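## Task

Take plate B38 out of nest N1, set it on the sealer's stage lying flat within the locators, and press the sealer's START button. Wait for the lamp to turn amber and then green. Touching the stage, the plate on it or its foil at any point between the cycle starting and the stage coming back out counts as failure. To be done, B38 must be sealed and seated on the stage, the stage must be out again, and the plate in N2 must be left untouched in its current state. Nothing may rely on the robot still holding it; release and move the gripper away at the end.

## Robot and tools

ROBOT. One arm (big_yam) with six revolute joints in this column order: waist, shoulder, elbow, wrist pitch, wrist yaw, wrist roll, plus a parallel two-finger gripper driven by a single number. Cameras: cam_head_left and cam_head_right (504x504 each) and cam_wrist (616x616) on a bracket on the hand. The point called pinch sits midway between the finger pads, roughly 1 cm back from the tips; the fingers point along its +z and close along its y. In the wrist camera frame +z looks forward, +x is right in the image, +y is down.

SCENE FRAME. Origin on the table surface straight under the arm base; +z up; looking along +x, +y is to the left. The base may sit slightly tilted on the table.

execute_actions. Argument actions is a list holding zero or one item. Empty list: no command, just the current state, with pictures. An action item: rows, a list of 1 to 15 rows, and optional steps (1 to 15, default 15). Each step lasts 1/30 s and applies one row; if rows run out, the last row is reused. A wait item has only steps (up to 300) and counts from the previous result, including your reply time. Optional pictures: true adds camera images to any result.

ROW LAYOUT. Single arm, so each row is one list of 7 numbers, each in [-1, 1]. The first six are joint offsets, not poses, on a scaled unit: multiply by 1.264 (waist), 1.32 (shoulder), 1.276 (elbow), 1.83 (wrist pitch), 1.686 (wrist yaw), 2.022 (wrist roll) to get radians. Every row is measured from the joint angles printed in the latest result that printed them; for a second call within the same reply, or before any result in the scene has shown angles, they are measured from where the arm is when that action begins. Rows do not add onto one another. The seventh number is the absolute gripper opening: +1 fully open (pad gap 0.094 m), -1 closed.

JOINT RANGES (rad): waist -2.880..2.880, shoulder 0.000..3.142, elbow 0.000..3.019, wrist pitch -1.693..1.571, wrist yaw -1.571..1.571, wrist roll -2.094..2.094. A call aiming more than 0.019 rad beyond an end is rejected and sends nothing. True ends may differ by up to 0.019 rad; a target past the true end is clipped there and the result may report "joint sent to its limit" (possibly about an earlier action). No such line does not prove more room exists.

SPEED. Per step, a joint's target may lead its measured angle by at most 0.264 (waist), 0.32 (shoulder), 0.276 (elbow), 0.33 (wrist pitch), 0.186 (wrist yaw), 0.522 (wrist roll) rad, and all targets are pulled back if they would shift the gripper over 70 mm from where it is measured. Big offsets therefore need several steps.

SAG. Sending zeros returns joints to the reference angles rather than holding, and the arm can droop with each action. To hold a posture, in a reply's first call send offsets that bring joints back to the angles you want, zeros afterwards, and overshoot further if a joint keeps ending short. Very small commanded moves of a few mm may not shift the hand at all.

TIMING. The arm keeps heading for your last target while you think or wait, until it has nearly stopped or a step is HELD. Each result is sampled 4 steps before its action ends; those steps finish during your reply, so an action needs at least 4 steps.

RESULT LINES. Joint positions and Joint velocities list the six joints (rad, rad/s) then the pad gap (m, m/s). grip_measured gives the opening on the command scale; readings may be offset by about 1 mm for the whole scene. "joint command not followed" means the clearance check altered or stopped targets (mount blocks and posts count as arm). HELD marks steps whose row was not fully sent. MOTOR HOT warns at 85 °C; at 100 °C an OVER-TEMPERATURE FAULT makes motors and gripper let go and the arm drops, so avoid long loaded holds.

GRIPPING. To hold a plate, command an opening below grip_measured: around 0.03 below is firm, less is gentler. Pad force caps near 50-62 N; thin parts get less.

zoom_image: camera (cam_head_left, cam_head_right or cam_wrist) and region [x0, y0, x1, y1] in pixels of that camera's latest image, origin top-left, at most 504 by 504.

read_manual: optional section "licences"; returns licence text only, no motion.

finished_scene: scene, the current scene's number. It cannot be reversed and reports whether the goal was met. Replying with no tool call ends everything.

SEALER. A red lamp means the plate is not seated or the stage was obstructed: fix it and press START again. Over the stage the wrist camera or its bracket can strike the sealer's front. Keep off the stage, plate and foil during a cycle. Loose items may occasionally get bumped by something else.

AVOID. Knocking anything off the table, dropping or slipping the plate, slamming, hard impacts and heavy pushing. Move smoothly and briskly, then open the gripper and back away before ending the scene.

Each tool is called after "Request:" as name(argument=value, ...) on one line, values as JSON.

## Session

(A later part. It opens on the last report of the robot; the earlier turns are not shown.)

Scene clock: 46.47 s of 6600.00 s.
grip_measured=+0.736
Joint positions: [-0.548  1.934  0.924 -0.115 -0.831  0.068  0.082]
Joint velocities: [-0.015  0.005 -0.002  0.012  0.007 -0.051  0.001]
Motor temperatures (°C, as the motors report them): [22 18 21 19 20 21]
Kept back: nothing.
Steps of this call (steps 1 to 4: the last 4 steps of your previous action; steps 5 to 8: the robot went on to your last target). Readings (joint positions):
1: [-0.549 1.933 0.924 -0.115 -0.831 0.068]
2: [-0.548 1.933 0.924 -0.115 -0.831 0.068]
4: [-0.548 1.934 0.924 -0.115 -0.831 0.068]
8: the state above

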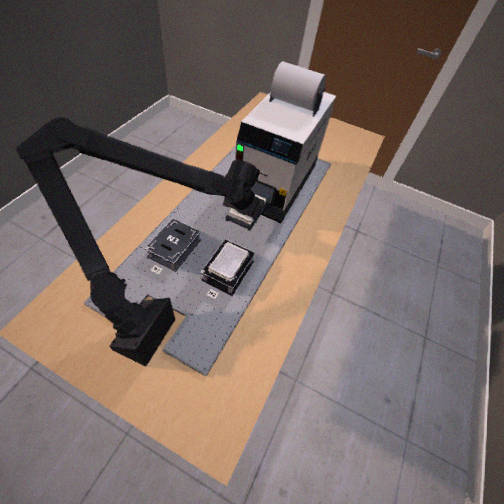

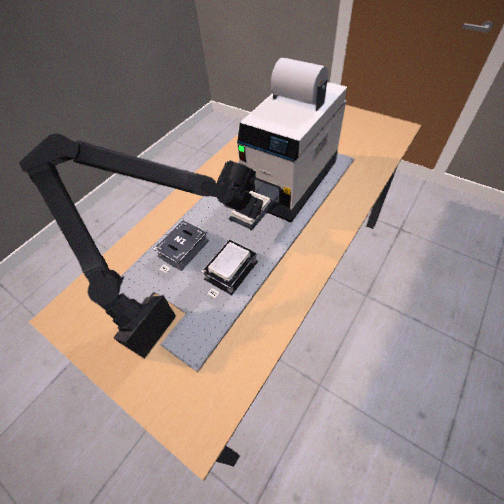

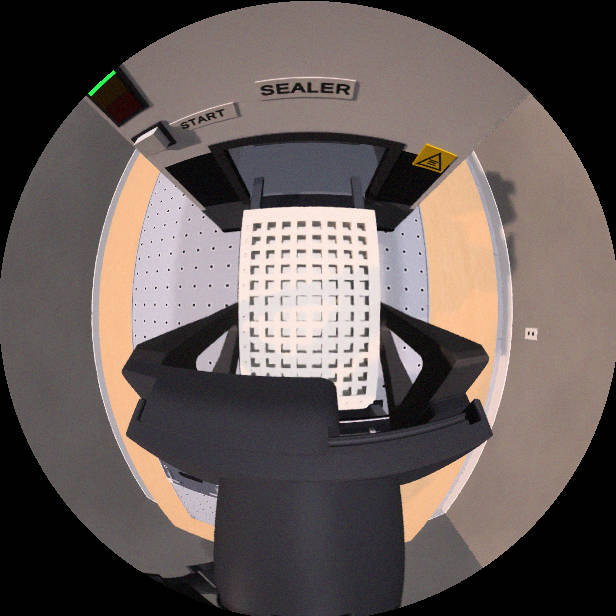

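Request:
execute_actions(actions=[{"rows": [[0.020,0.0114,-0.003,0.0085,0.0018,0.0065,0.705],[0.022,0.012,-0.003,0.0085,0.002,0.0075,0.705],[0.023,0.013,-0.004,0.010,0.0022,0.008,0.705],[0.024,0.014,-0.005,0.012,0.0025,0.0085,0.705],[0.025,0.015,-0.006,0.014,0.0028,0.009,0.705],[0.0256,0.016,-0.007,0.016,0.003,0.0095,0.705],[0.0256,0.0165,-0.008,0.018,0.0033,0.010,0.705],[0.0256,0.017,-0.0087,0.0195,0.0035,0.0101,0.705],[0.0256,0.017,-0.0092,0.0209,0.0037,0.0101,0.705]], "steps": 15}])

Request:
execute_actions(actions=[{"steps": 8}], pictures=true)

Request:
zoom_image(camera="cam_wrist", region=[200, 140, 420, 320])

Scene clock: 48.30 s of 6600.00 s.
grip_measured=+0.736
Joint positions: [-0.537  1.939  0.918 -0.094 -0.828  0.077  0.082]
Joint velocities: [ 0.005  0.015 -0.037  0.012  0.007  0.007  0.   ]
Motor temperatures (°C, as the motors report them): [22 18 21 19 20 21]
Steps of this call (steps 1 to 15: the robot went on to your last target; steps 16 to 44: nothing new was sent; steps 45 to 55: the first 11 steps of this action). Readings (joint positions):
45: [-0.548 1.934 0.924 -0.115 -0.831 0.069]
46: [-0.548 1.934 0.924 -0.115 -0.831 0.069]
48: [-0.545 1.934 0.924 -0.114 -0.830 0.071]
52: [-0.539 1.937 0.922 -0.101 -0.828 0.075]
55: the state above

Scene clock: 48.57 s of 6600.00 s.
grip_measured=+0.736
Joint positions: [-0.536  1.941  0.916 -0.093 -0.828  0.078  0.082]
Joint velocities: [-0.005  0.005 -0.017  0.017 -0.022 -0.037 -0.   ]
Motor temperatures (°C, as the motors report them): [22 18 21 19 20 21]
Kept back: nothing.
Steps of this call (steps 1 to 4: the last 4 steps of your previous action; steps 5 to 8: the robot went on to your last target). Readings (joint positions):
1: [-0.536 1.939 0.917 -0.094 -0.828 0.077]
2: [-0.536 1.940 0.917 -0.094 -0.828 0.077]
4: [-0.536 1.941 0.916 -0.094 -0.828 0.078]
8: the state above

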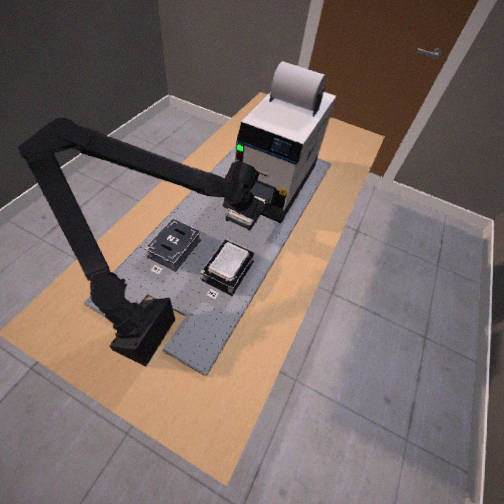

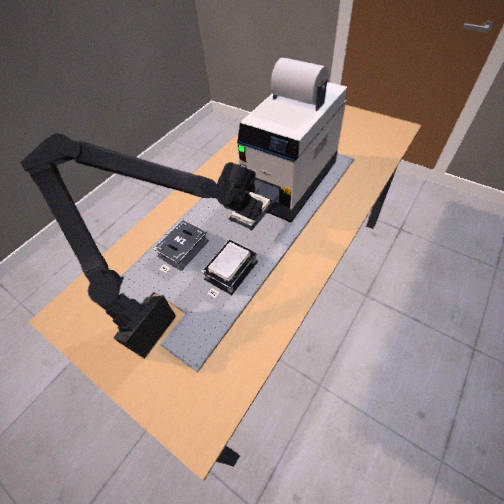

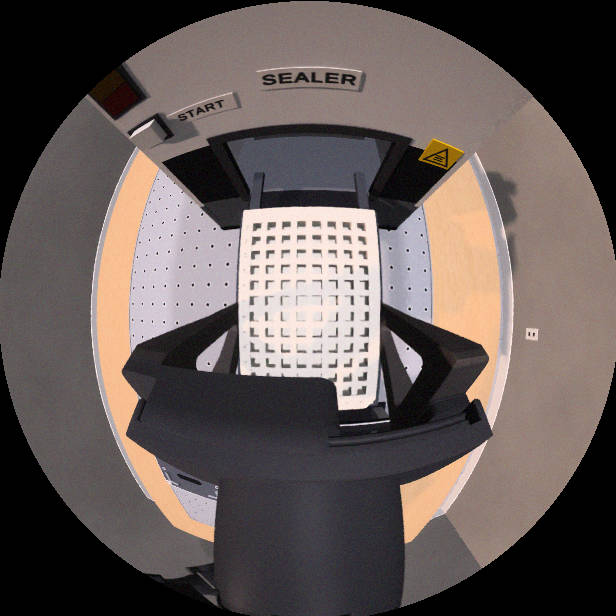

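Region (200, 140, 420, 320) of cam_wrist's 616x616 image, scaled by 2.291, with more detail than that image has; it fills the top 412 rows of this view, and the rest is white.

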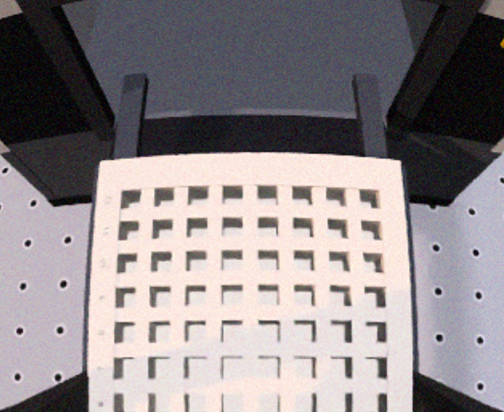

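Request:
zoom_image(camera="cam_wrist", region=[225, 195, 265, 310])

Request:
zoom_image(camera="cam_wrist", region=[354, 195, 394, 310])

Request:
zoom_image(camera="cam_wrist", region=[320, 360, 410, 440])

Region (225, 195, 265, 310) of cam_wrist's 616x616 image, scaled by 4.383, with more detail than that image has; it fills the left 175 columns of this view, and the rest is white.

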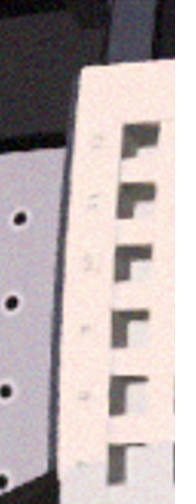

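Region (354, 195, 394, 310) of cam_wrist's 616x616 image, scaled by 4.383, with more detail than that image has; it fills the left 175 columns of this view, and the rest is white.

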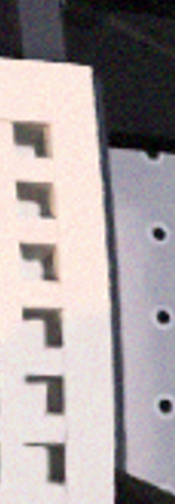

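Region (320, 360, 410, 440) of cam_wrist's 616x616 image, scaled by 5.600, with more detail than that image has.

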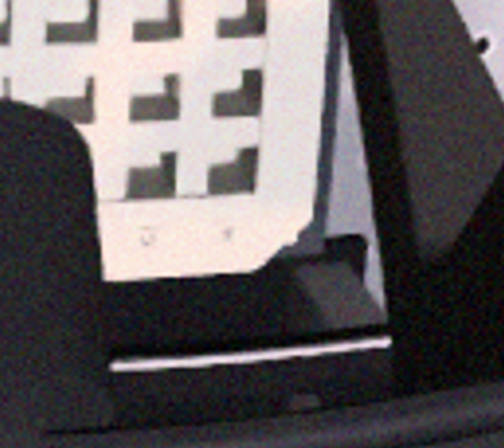

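Request:
execute_actions(actions=[{"rows": [[0.018,0.0125,-0.003,0.0085,0.0018,0.0065,0.705],[0.019,0.0135,-0.004,0.0085,0.002,0.007,0.705],[0.020,0.0145,-0.005,0.010,0.0022,0.0075,0.705],[0.0205,0.015,-0.0055,0.0115,0.0025,0.008,0.705],[0.0205,0.0157,-0.006,0.013,0.0028,0.0085,0.705],[0.0205,0.0157,-0.0065,0.0145,0.003,0.0088,0.705],[0.0205,0.0157,-0.0068,0.016,0.0033,0.0088,0.705],[0.0205,0.0157,-0.0068,0.0173,0.0033,0.0088,0.705]], "steps": 15}])

Request:
execute_actions(actions=[{"steps": 8}], pictures=true)

Request:
zoom_image(camera="cam_wrist", region=[215, 170, 405, 320])

Scene clock: 49.67 s of 6600.00 s.
grip_measured=+0.736
Joint positions: [-0.532  1.945  0.913 -0.078 -0.825  0.085  0.082]
Joint velocities: [-0.005 -0.005 -0.027  0.032 -0.007  0.022 -0.001]
Motor temperatures (°C, as the motors report them): [22 18 21 19 20 21]
Steps of this call (steps 1 to 15: the robot went on to your last target; steps 16 to 22: nothing new was sent; steps 23 to 33: the first 11 steps of this action). Readings (joint positions):
23: [-0.536 1.941 0.916 -0.093 -0.828 0.079]
24: [-0.536 1.941 0.916 -0.093 -0.827 0.080]
26: [-0.536 1.942 0.916 -0.091 -0.827 0.081]
30: [-0.533 1.945 0.915 -0.082 -0.825 0.084]
33: the state above

Scene clock: 49.93 s of 6600.00 s.
grip_measured=+0.736
Joint positions: [-0.532  1.945  0.913 -0.077 -0.825  0.086  0.082]
Joint velocities: [-0.005  0.005 -0.007  0.007 -0.051  0.037  0.   ]
Motor temperatures (°C, as the motors report them): [22 18 21 19 20 21]
Kept back: nothing.
Steps of this call (steps 1 to 4: the last 4 steps of your previous action; steps 5 to 8: the robot went on to your last target). Readings (joint positions):
1: [-0.532 1.945 0.913 -0.078 -0.825 0.085]
2: [-0.532 1.945 0.913 -0.078 -0.825 0.086]
4: [-0.532 1.945 0.913 -0.077 -0.825 0.086]
8: the state above

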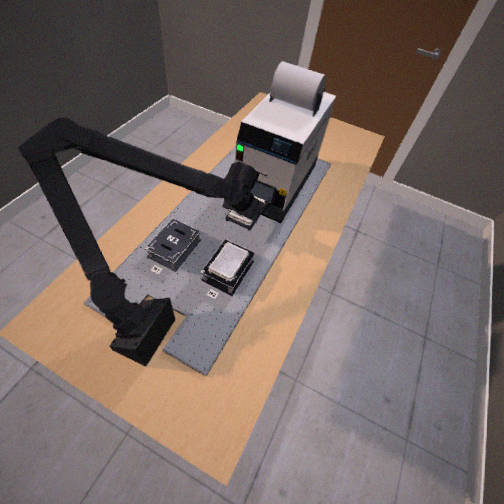

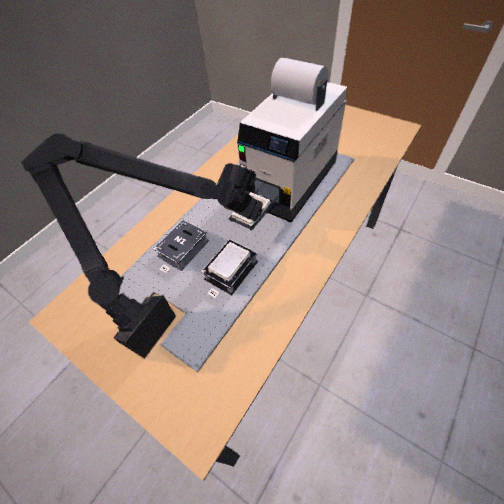

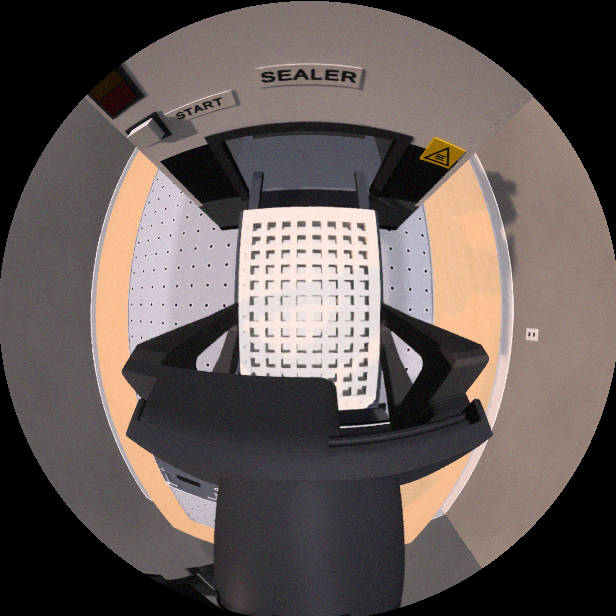

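Region (215, 170, 405, 320) of cam_wrist's 616x616 image, scaled by 2.653, with more detail than that image has; it fills the top 398 rows of this view, and the rest is white.

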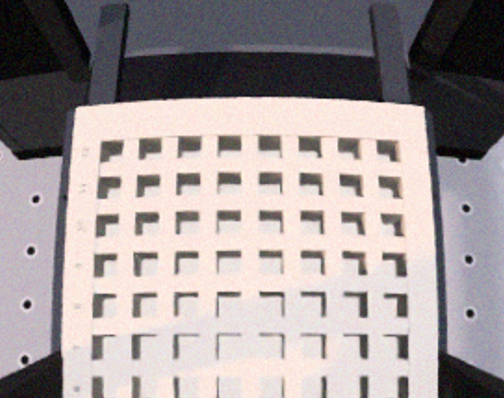

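Request:
zoom_image(camera="cam_wrist", region=[228, 195, 278, 245])

Request:
zoom_image(camera="cam_wrist", region=[342, 195, 392, 245])

Request:
zoom_image(camera="cam_wrist", region=[335, 370, 395, 430])

Region (228, 195, 278, 245) of cam_wrist's 616x616 image, scaled by 10.080, with more detail than that image has.

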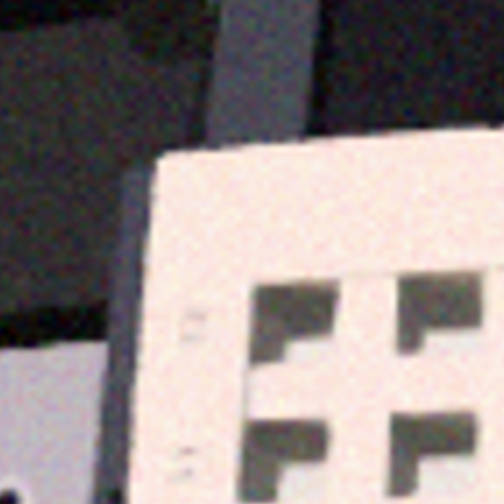

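Region (342, 195, 392, 245) of cam_wrist's 616x616 image, scaled by 10.080, with more detail than that image has.

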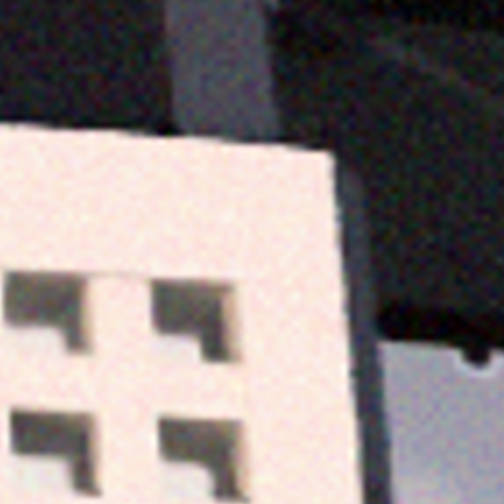

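Region (335, 370, 395, 430) of cam_wrist's 616x616 image, scaled by 8.400, with more detail than that image has.

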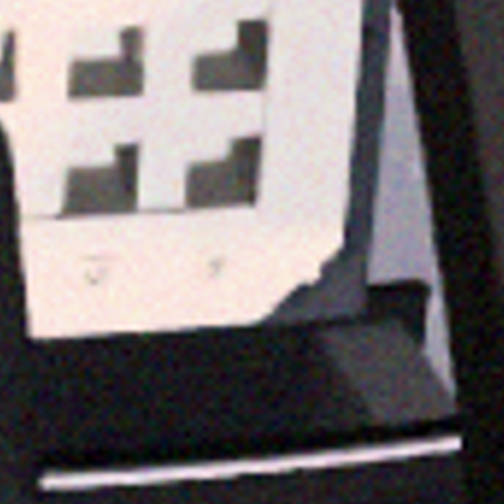

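Request:
execute_actions(actions=[{"rows": [[0.0174,0.0125,-0.006,0.0085,0.0018,0.0052,0.705],[0.0174,0.0125,-0.0065,0.0085,0.0018,0.0052,0.705],[0.0174,0.0125,-0.0068,0.0085,0.0018,0.0052,0.705],[0.018,0.013,-0.0068,0.0085,0.0018,0.0054,0.705],[0.019,0.014,-0.0068,0.009,0.0018,0.0057,0.705],[0.0199,0.0148,-0.0068,0.010,0.0018,0.0057,0.705],[0.0199,0.0148,-0.0068,0.0108,0.0018,0.0057,0.705]], "steps": 15}])

Request:
execute_actions(actions=[{"steps": 8}], pictures=true)

Request:
zoom_image(camera="cam_wrist", region=[215, 170, 405, 320])

Scene clock: 51.53 s of 6600.00 s.
grip_measured=+0.736
Joint positions: [-0.53   1.948  0.911 -0.073 -0.825  0.088  0.082]
Joint velocities: [ 0.005  0.005  0.002  0.012 -0.066 -0.051  0.   ]
Motor temperatures (°C, as the motors report them): [22 18 21 19 20 21]
Steps of this call (steps 1 to 15: the robot went on to your last target; steps 16 to 37: nothing new was sent; steps 38 to 48: the first 11 steps of this action). Readings (joint positions):
38: [-0.532 1.945 0.913 -0.077 -0.825 0.087]
39: [-0.532 1.945 0.913 -0.077 -0.825 0.087]
41: [-0.532 1.945 0.913 -0.077 -0.825 0.087]
45: [-0.531 1.947 0.913 -0.075 -0.825 0.088]
48: the state above

Scene clock: 51.80 s of 6600.00 s.
grip_measured=+0.736
Joint positions: [-0.53   1.948  0.911 -0.072 -0.825  0.088  0.082]
Joint velocities: [ 0.005 -0.015 -0.012 -0.002 -0.007 -0.022  0.   ]
Motor temperatures (°C, as the motors report them): [22 18 21 19 20 21]
Kept back: nothing.
Steps of this call (steps 1 to 4: the last 4 steps of your previous action; steps 5 to 8: the robot went on to your last target). Readings (joint positions):
1: [-0.530 1.948 0.911 -0.072 -0.825 0.088]
2: [-0.530 1.948 0.911 -0.072 -0.825 0.088]
4: [-0.530 1.948 0.911 -0.072 -0.825 0.088]
8: the state above

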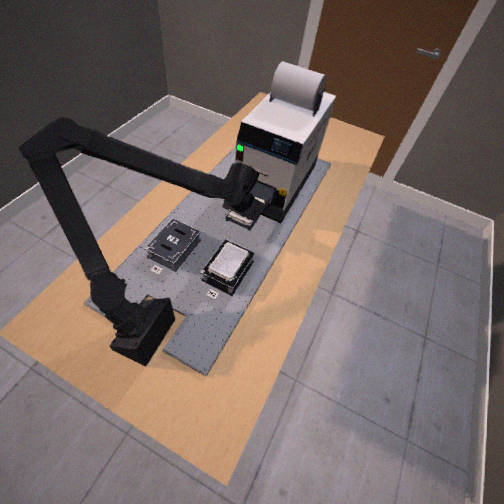

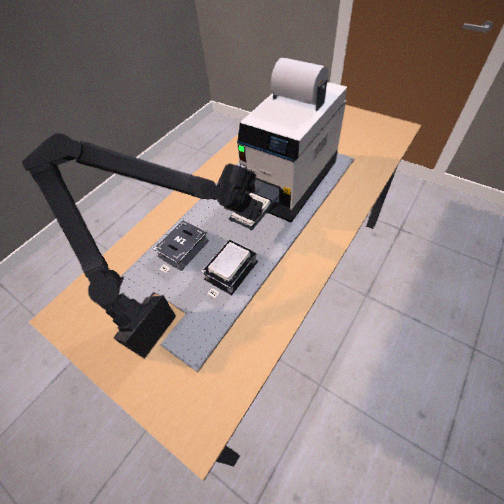

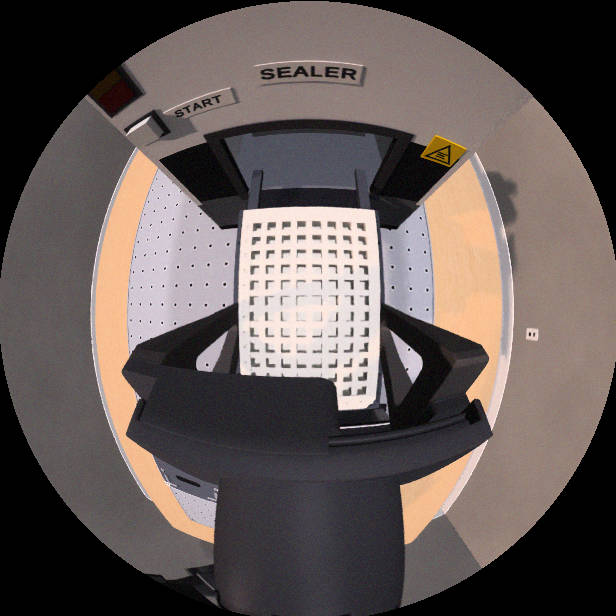

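Region (215, 170, 405, 320) of cam_wrist's 616x616 image, scaled by 2.653, with more detail than that image has; it fills the top 398 rows of this view, and the rest is white.

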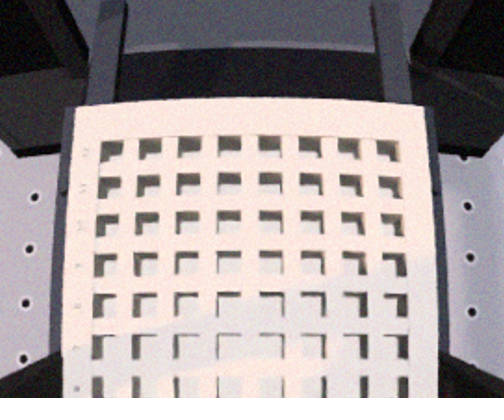

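Request:
zoom_image(camera="cam_wrist", region=[228, 195, 278, 255])

Request:
zoom_image(camera="cam_wrist", region=[342, 195, 392, 255])

Request:
zoom_image(camera="cam_wrist", region=[335, 370, 395, 430])

Region (228, 195, 278, 255) of cam_wrist's 616x616 image, scaled by 8.400, with more detail than that image has.

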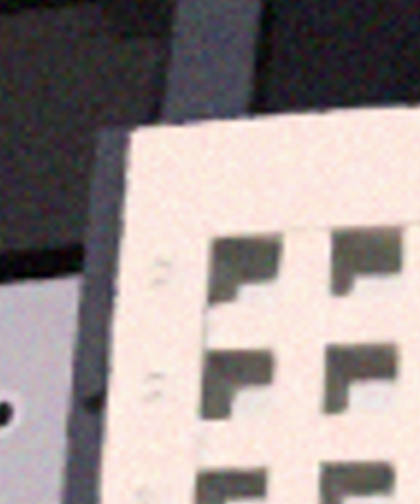

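Region (342, 195, 392, 255) of cam_wrist's 616x616 image, scaled by 8.400, with more detail than that image has.

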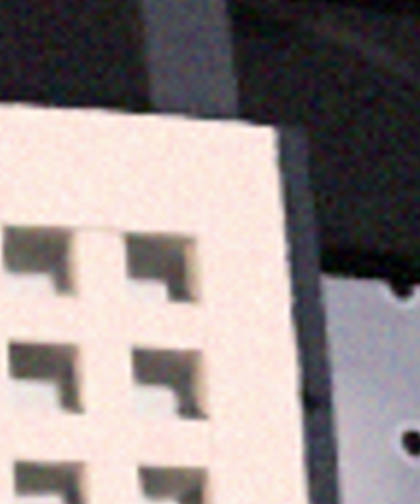

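Region (335, 370, 395, 430) of cam_wrist's 616x616 image, scaled by 8.400, with more detail than that image has.

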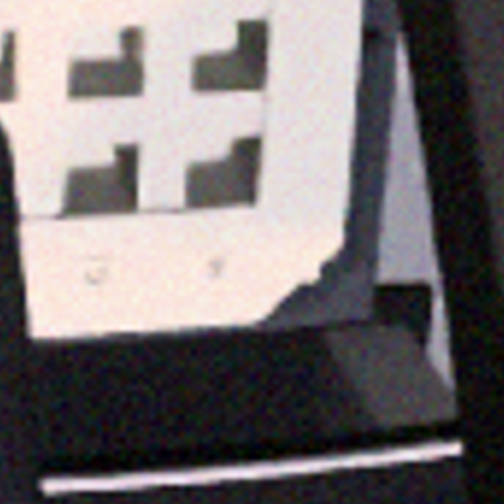

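Request:
execute_actions(actions=[{"rows": [[0.019,0.0125,-0.006,0.008,0.0018,0.0052,0.705],[0.020,0.013,-0.0065,0.0085,0.002,0.0056,0.705],[0.021,0.0135,-0.0068,0.009,0.0022,0.006,0.705],[0.021,0.014,-0.0068,0.010,0.0024,0.0062,0.705],[0.021,0.014,-0.0068,0.0108,0.0024,0.0062,0.705]], "steps": 15}])

Request:
execute_actions(actions=[{"steps": 8}], pictures=true)

Request:
zoom_image(camera="cam_wrist", region=[228, 195, 278, 255])

Request:
zoom_image(camera="cam_wrist", region=[342, 195, 392, 255])

Request:
zoom_image(camera="cam_wrist", region=[335, 370, 395, 430])

Scene clock: 53.37 s of 6600.00 s.
grip_measured=+0.736
Joint positions: [-0.529  1.948  0.91  -0.067 -0.824  0.092  0.082]
Joint velocities: [-0.034  0.005 -0.017 -0.012  0.007 -0.037 -0.   ]
Motor temperatures (°C, as the motors report them): [22 18 21 19 20 21]
Steps of this call (steps 1 to 15: the robot went on to your last target; steps 16 to 36: nothing new was sent; steps 37 to 47: the first 11 steps of this action). Readings (joint positions):
37: [-0.530 1.948 0.911 -0.072 -0.825 0.088]
38: [-0.530 1.948 0.911 -0.072 -0.824 0.089]
40: [-0.530 1.948 0.911 -0.072 -0.824 0.090]
44: [-0.529 1.948 0.910 -0.068 -0.824 0.091]
47: the state above

Scene clock: 53.63 s of 6600.00 s.
grip_measured=+0.736
Joint positions: [-0.529  1.948  0.909 -0.067 -0.824  0.092  0.082]
Joint velocities: [-0.005 -0.015 -0.007 -0.027 -0.007  0.037 -0.001]
Motor temperatures (°C, as the motors report them): [22 18 21 19 20 21]
Kept back: nothing.
Steps of this call (steps 1 to 4: the last 4 steps of your previous action; steps 5 to 8: the robot went on to your last target). Readings (joint positions):
1: [-0.529 1.948 0.909 -0.067 -0.824 0.092]
2: [-0.529 1.948 0.909 -0.067 -0.824 0.092]
4: [-0.529 1.948 0.909 -0.067 -0.824 0.092]
8: the state above

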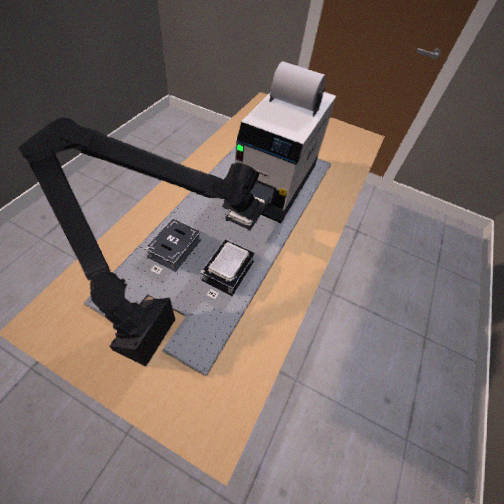

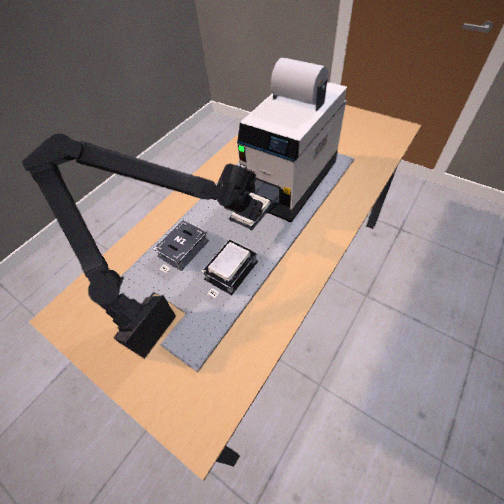

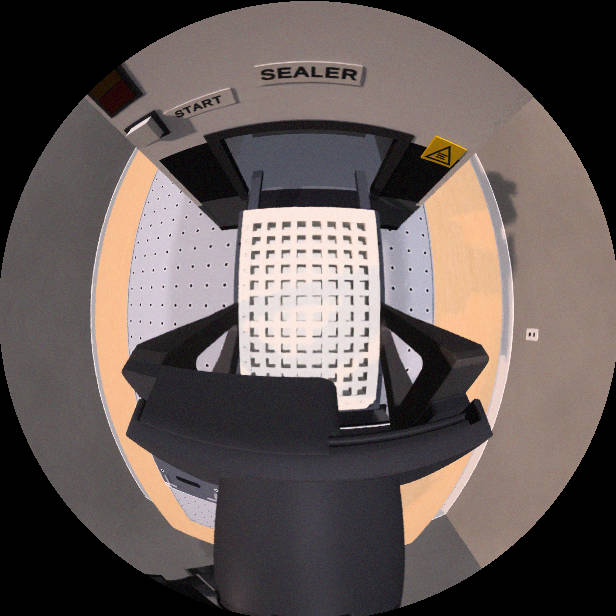

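Region (228, 195, 278, 255) of cam_wrist's 616x616 image, scaled by 8.400, with more detail than that image has.

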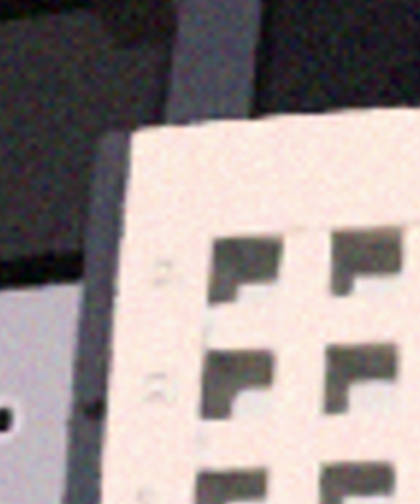

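Region (342, 195, 392, 255) of cam_wrist's 616x616 image, scaled by 8.400, with more detail than that image has.

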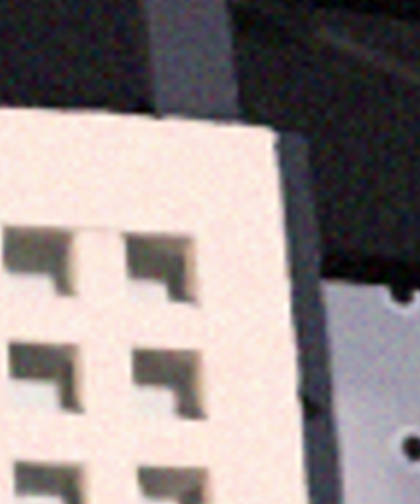

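Region (335, 370, 395, 430) of cam_wrist's 616x616 image, scaled by 8.400, with more detail than that image has.

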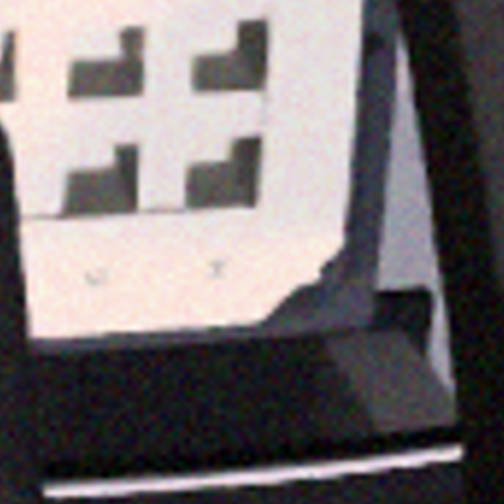

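Request:
execute_actions(actions=[{"rows": [[0.021,0.015,-0.005,0.008,0.0018,0.004,0.705],[0.022,0.016,-0.005,0.008,0.0018,0.004,0.705],[0.023,0.017,-0.005,0.008,0.0018,0.004,0.705],[0.0235,0.0175,-0.005,0.008,0.0018,0.004,0.705]], "steps": 15}])

Request:
execute_actions(actions=[{"steps": 8}], pictures=true)

Request:
zoom_image(camera="cam_wrist", region=[228, 195, 278, 255])

Request:
zoom_image(camera="cam_wrist", region=[342, 195, 392, 255])

Request:
zoom_image(camera="cam_wrist", region=[335, 370, 395, 430])

Scene clock: 54.53 s of 6600.00 s.
grip_measured=+0.736
Joint positions: [-0.529  1.949  0.909 -0.067 -0.824  0.092  0.082]
Joint velocities: [-0.005 -0.005 -0.017 -0.002 -0.037 -0.066 -0.   ]
Motor temperatures (°C, as the motors report them): [22 18 21 19 20 21]
Steps of this call (steps 1 to 15: the robot went on to your last target; step 16: nothing new was sent; steps 17 to 27: the first 11 steps of this action). Readings (joint positions):
17: [-0.529 1.948 0.909 -0.067 -0.824 0.092]
18: [-0.529 1.948 0.909 -0.067 -0.824 0.092]
20: [-0.529 1.948 0.909 -0.067 -0.824 0.092]
24: [-0.529 1.949 0.909 -0.067 -0.824 0.092]
27: the state above

Scene clock: 54.80 s of 6600.00 s.
grip_measured=+0.736
Joint positions: [-0.529  1.949  0.909 -0.067 -0.824  0.092  0.082]
Joint velocities: [-0.005  0.005 -0.012 -0.022 -0.051  0.051 -0.   ]
Motor temperatures (°C, as the motors report them): [22 18 21 19 20 21]
Kept back: nothing.
Steps of this call (steps 1 to 4: the last 4 steps of your previous action; steps 5 to 8: the robot went on to your last target). Readings (joint positions):
1: [-0.529 1.949 0.909 -0.067 -0.824 0.092]
2: [-0.529 1.949 0.909 -0.067 -0.824 0.092]
4: [-0.529 1.949 0.909 -0.067 -0.824 0.092]
8: the state above

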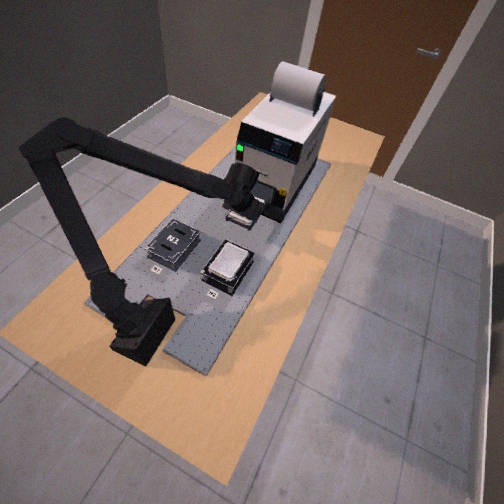

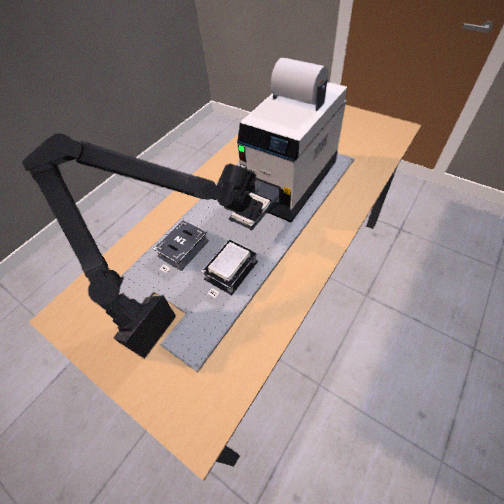

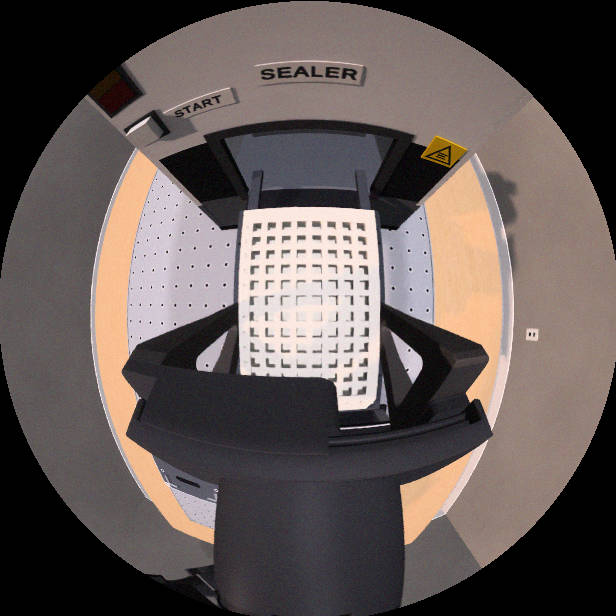

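Region (228, 195, 278, 255) of cam_wrist's 616x616 image, scaled by 8.400, with more detail than that image has.

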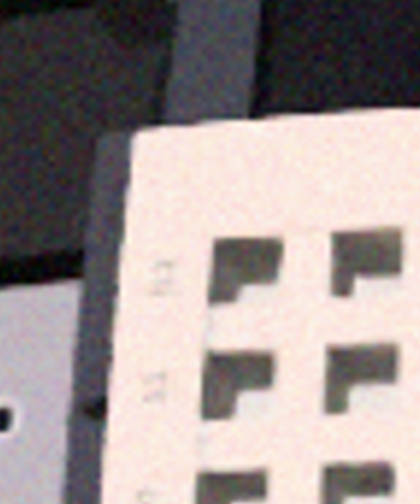

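Region (342, 195, 392, 255) of cam_wrist's 616x616 image, scaled by 8.400, with more detail than that image has.

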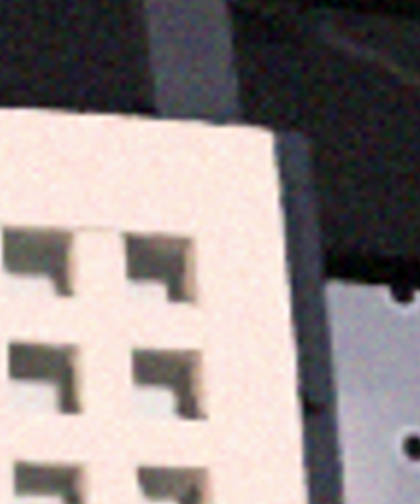

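Region (335, 370, 395, 430) of cam_wrist's 616x616 image, scaled by 8.400, with more detail than that image has.

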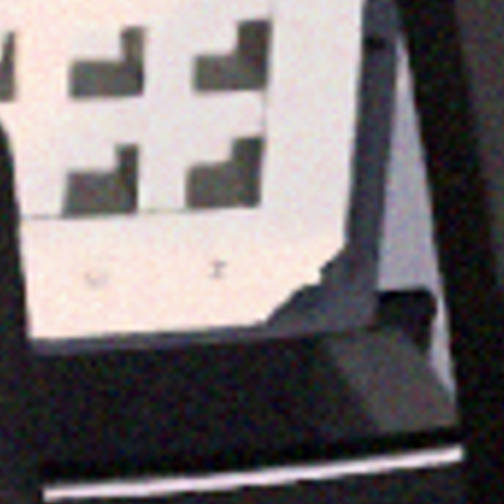

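Request:
execute_actions(actions=[{"rows": [[0.016,0.010,0.0,0.004,0.001,0.002,0.705],[0.010,0.005,0.004,0.0,0.0,0.0,0.705],[0.008,0.004,0.004,0.0,0.0,0.0,0.705],[0.008,0.004,0.004,0.0,0.0,0.0,0.72],[0.008,0.004,0.004,0.0,0.0,0.0,0.74],[0.008,0.004,0.004,0.0,0.0,0.0,0.76],[0.008,0.004,0.004,0.0,0.0,0.0,0.79],[0.008,0.004,0.004,0.0,0.0,0.0,0.83],[0.008,0.004,0.004,0.0,0.0,0.0,0.88],[0.008,0.004,0.004,0.0,0.0,0.0,0.94],[0.008,0.004,0.004,0.0,0.0,0.0,1.0]], "steps": 15}])

Request:
execute_actions(actions=[{"steps": 10}], pictures=true)

Request:
zoom_image(camera="cam_wrist", region=[228, 195, 278, 255])

Request:
zoom_image(camera="cam_wrist", region=[342, 195, 392, 255])

Request:
zoom_image(camera="cam_wrist", region=[335, 370, 395, 430])

Scene clock: 55.60 s of 6600.00 s.
grip_measured=+0.979
Joint positions: [-0.529  1.949  0.909 -0.067 -0.824  0.092  0.093]
Joint velocities: [-0.005 -0.015 -0.002 -0.012 -0.007  0.022  0.06 ]
Motor temperatures (°C, as the motors report them): [22 18 21 19 20 21]
Steps of this call (steps 1 to 13: the robot went on to your last target; steps 14 to 24: the first 11 steps of this action). Readings (joint positions):
14: [-0.529 1.949 0.909 -0.067 -0.824 0.092]
15: [-0.529 1.949 0.909 -0.067 -0.824 0.092]
17: [-0.529 1.949 0.909 -0.067 -0.824 0.092]
21: [-0.529 1.949 0.909 -0.067 -0.824 0.092]
24: the state above

Scene clock: 55.93 s of 6600.00 s.
grip_measured=+1.000
Joint positions: [-0.529  1.949  0.909 -0.067 -0.824  0.092  0.094]
Joint velocities: [-0.015 -0.015 -0.007  0.007 -0.022 -0.007  0.   ]
Motor temperatures (°C, as the motors report them): [22 18 21 19 20 21]
Kept back: nothing.
Steps of this call (steps 1 to 4: the last 4 steps of your previous action; steps 5 to 10: the robot went on to your last target). Readings (joint positions):
1: [-0.529 1.949 0.909 -0.067 -0.824 0.092]
2: [-0.529 1.949 0.909 -0.067 -0.824 0.092]
4: [-0.529 1.949 0.909 -0.067 -0.824 0.092]
8: [-0.529 1.949 0.909 -0.067 -0.824 0.092]
10: the state above

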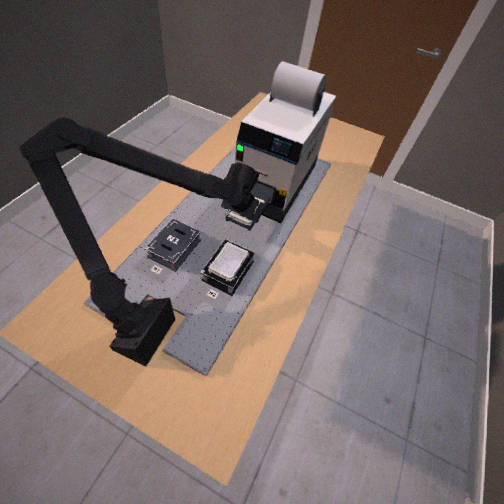

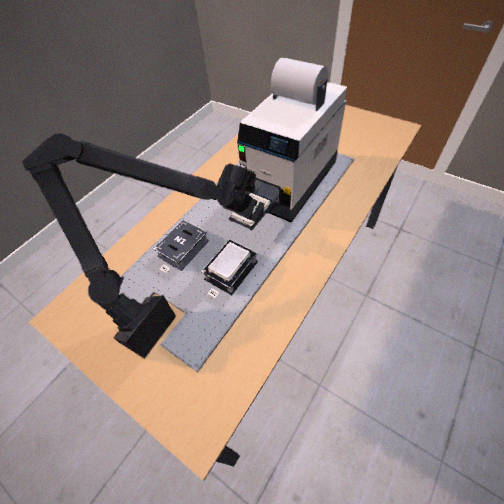

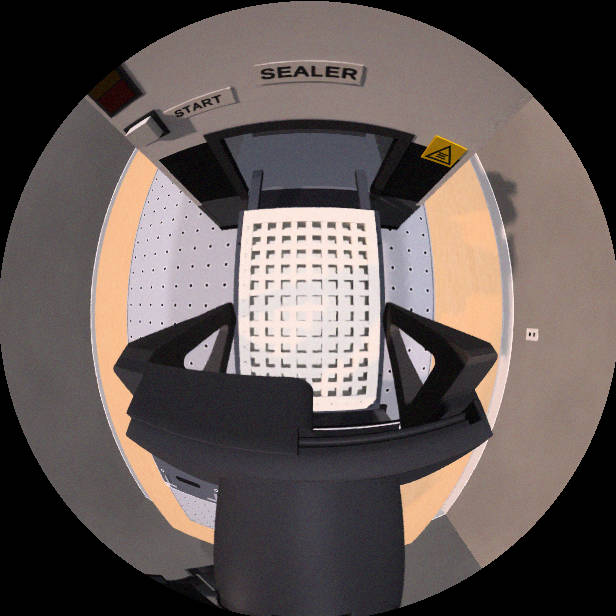

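Region (228, 195, 278, 255) of cam_wrist's 616x616 image, scaled by 8.400, with more detail than that image has.

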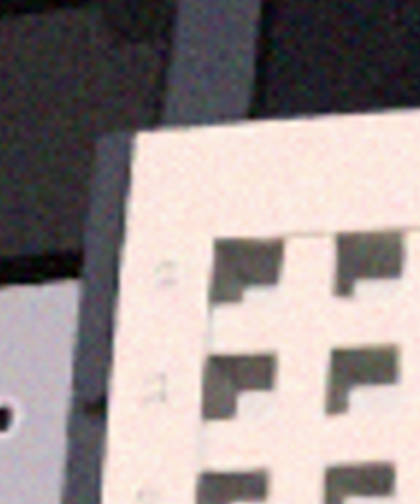

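Region (342, 195, 392, 255) of cam_wrist's 616x616 image, scaled by 8.400, with more detail than that image has.

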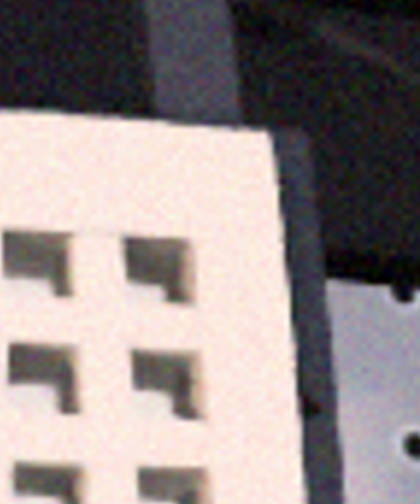

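Region (335, 370, 395, 430) of cam_wrist's 616x616 image, scaled by 8.400, with more detail than that image has.

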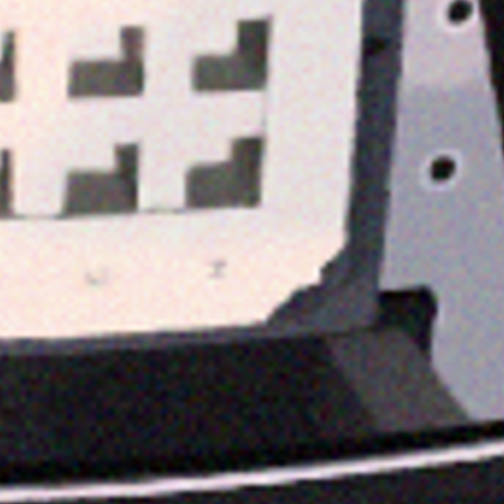

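Request:
zoom_image(camera="cam_wrist", region=[80, 60, 250, 190])

Region (80, 60, 250, 190) of cam_wrist's 616x616 image, scaled by 2.965, with more detail than that image has; it fills the top 385 rows of this view, and the rest is white.

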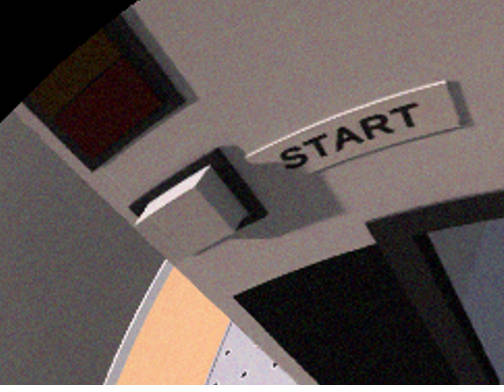

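Request:
execute_actions(actions=[{"rows": [[0.008,0.0,0.004,0.0109,0.0025,0.0197,1.0],[0.008,0.0,0.004,0.0219,0.0038,0.0286,1.0],[0.008,0.0,0.004,0.0355,0.0055,0.0393,1.0],[0.008,0.0,0.004,0.0519,0.0074,0.0517,1.0],[0.008,0.0,0.004,0.0710,0.0097,0.0642,1.0],[0.0119,-0.0015,0.004,0.0902,0.0120,0.0767,1.0],[0.0158,-0.003,-0.003,0.1093,0.0142,0.0878,1.0],[0.0233,-0.0072,-0.0113,0.1284,0.0252,0.0988,1.0],[0.0306,-0.0113,-0.0193,0.1475,0.0360,0.1099,1.0],[0.0381,-0.0155,-0.0274,0.1667,0.0470,0.1211,1.0],[0.0456,-0.0196,-0.0356,0.1858,0.0579,0.1323,0.8],[0.0530,-0.0239,-0.0437,0.2049,0.0690,0.1432,0.6],[0.0603,-0.0280,-0.0516,0.2240,0.0797,0.1544,0.4],[0.0678,-0.0321,-0.0598,0.2432,0.0907,0.1656,0.2],[0.0752,-0.0363,-0.0679,0.2623,0.1017,0.1768,0.0]], "steps": 15}])

Scene clock: 60.10 s of 6600.00 s.
grip_measured=+0.890
Joint positions: [-0.519  1.942  0.892  0.195 -0.741  0.263  0.089]
Joint velocities: [ 0.161 -0.112 -0.266  1.009  0.462  0.637 -0.177]
Motor temperatures (°C, as the motors report them): [22 18 21 19 19 21]
Steps of this call (steps 1 to 15: the robot went on to your last target; steps 16 to 90: nothing new was sent; then 0.80 s passed at rest; steps 91 to 101: the first 11 steps of this action). Readings (joint positions):
91: [-0.529 1.949 0.909 -0.065 -0.823 0.097]
92: [-0.529 1.949 0.909 -0.060 -0.821 0.105]
94: [-0.529 1.949 0.909 -0.031 -0.816 0.130]
98: [-0.528 1.948 0.909 0.089 -0.793 0.201]
101: the state above

Request:
execute_actions(actions=[{"rows": [[0.0721,-0.0337,-0.0600,0.1322,0.0597,0.0988,-0.2],[0.0785,-0.0374,-0.0671,0.1496,0.0694,0.1077,-0.4],[0.0857,-0.0415,-0.0752,0.1693,0.0802,0.1177,-0.6],[0.0929,-0.0456,-0.0833,0.1889,0.0910,0.1276,-0.8],[0.1001,-0.0497,-0.0913,0.2085,0.1019,0.1376,-1.0],[0.1073,-0.0538,-0.0994,0.2282,0.1127,0.1476,-1.0],[0.1144,-0.0578,-0.1075,0.2478,0.1235,0.1575,-1.0],[0.1216,-0.0619,-0.1155,0.2674,0.1344,0.1675,-1.0],[0.1280,-0.0656,-0.1227,0.2849,0.1440,0.1763,-1.0],[0.1344,-0.0692,-0.1299,0.3023,0.1536,0.1852,-1.0],[0.1392,-0.0720,-0.1352,0.3154,0.1609,0.1918,-1.0],[0.1432,-0.0742,-0.1397,0.3263,0.1669,0.1974,-1.0],[0.1456,-0.0756,-0.1424,0.3328,0.1705,0.2007,-1.0],[0.1472,-0.0765,-0.1442,0.3372,0.1729,0.2029,-1.0]], "steps": 15}])

Request:
execute_actions(actions=[{"steps": 14}], pictures=true)

Scene clock: 60.90 s of 6600.00 s.
grip_measured=-0.987
Joint positions: [-0.382  1.868  0.736  0.7   -0.482  0.573  0.001]
Joint velocities: [ 0.317 -0.19  -0.227  0.877  0.374  0.403 -0.001]
Motor temperatures (°C, as the motors report them): [22 18 21 19 20 21]
Steps of this call (steps 1 to 4: the last 4 steps of your previous action; steps 5 to 13: the robot went on to your last target; steps 14 to 24: the first 11 steps of this action). Readings (joint positions):
14: [-0.442 1.906 0.827 0.403 -0.648 0.432]
15: [-0.442 1.906 0.823 0.417 -0.636 0.439]
17: [-0.439 1.904 0.808 0.467 -0.602 0.461]
21: [-0.415 1.886 0.765 0.600 -0.529 0.522]
24: the state above

Scene clock: 61.37 s of 6600.00 s.
grip_measured=-0.987
Joint positions: [-0.344  1.843  0.714  0.797 -0.452  0.659  0.001]
Joint velocities: [-0.015 -0.005  0.017 -0.012 -0.007  0.022  0.001]
Motor temperatures (°C, as the motors report them): [22 18 21 19 20 21]
Kept back: nothing.
Steps of this call (steps 1 to 4: the last 4 steps of your previous action; steps 5 to 14: the robot went on to your last target). Readings (joint positions):
1: [-0.371 1.862 0.729 0.728 -0.471 0.589]
2: [-0.362 1.856 0.723 0.751 -0.463 0.602]
4: [-0.349 1.848 0.716 0.782 -0.455 0.624]
8: [-0.344 1.843 0.715 0.797 -0.452 0.647]
14: the state above

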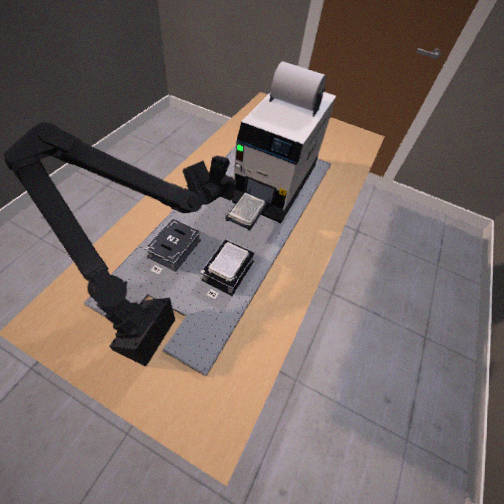

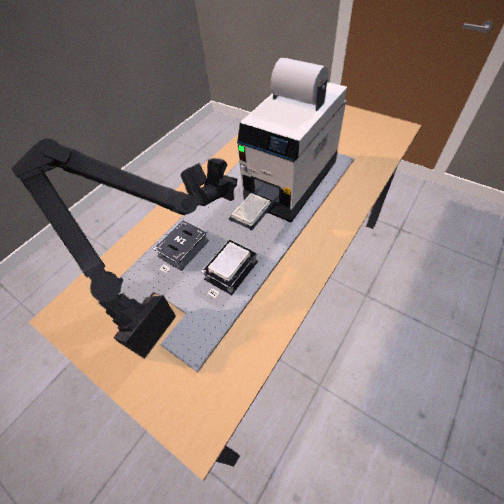

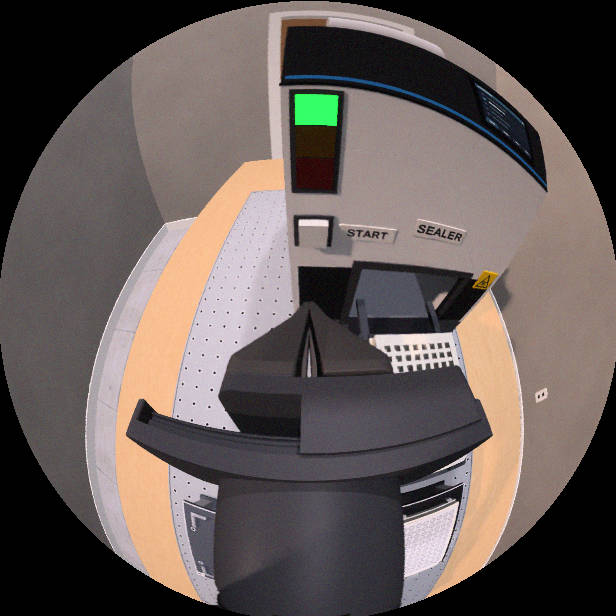

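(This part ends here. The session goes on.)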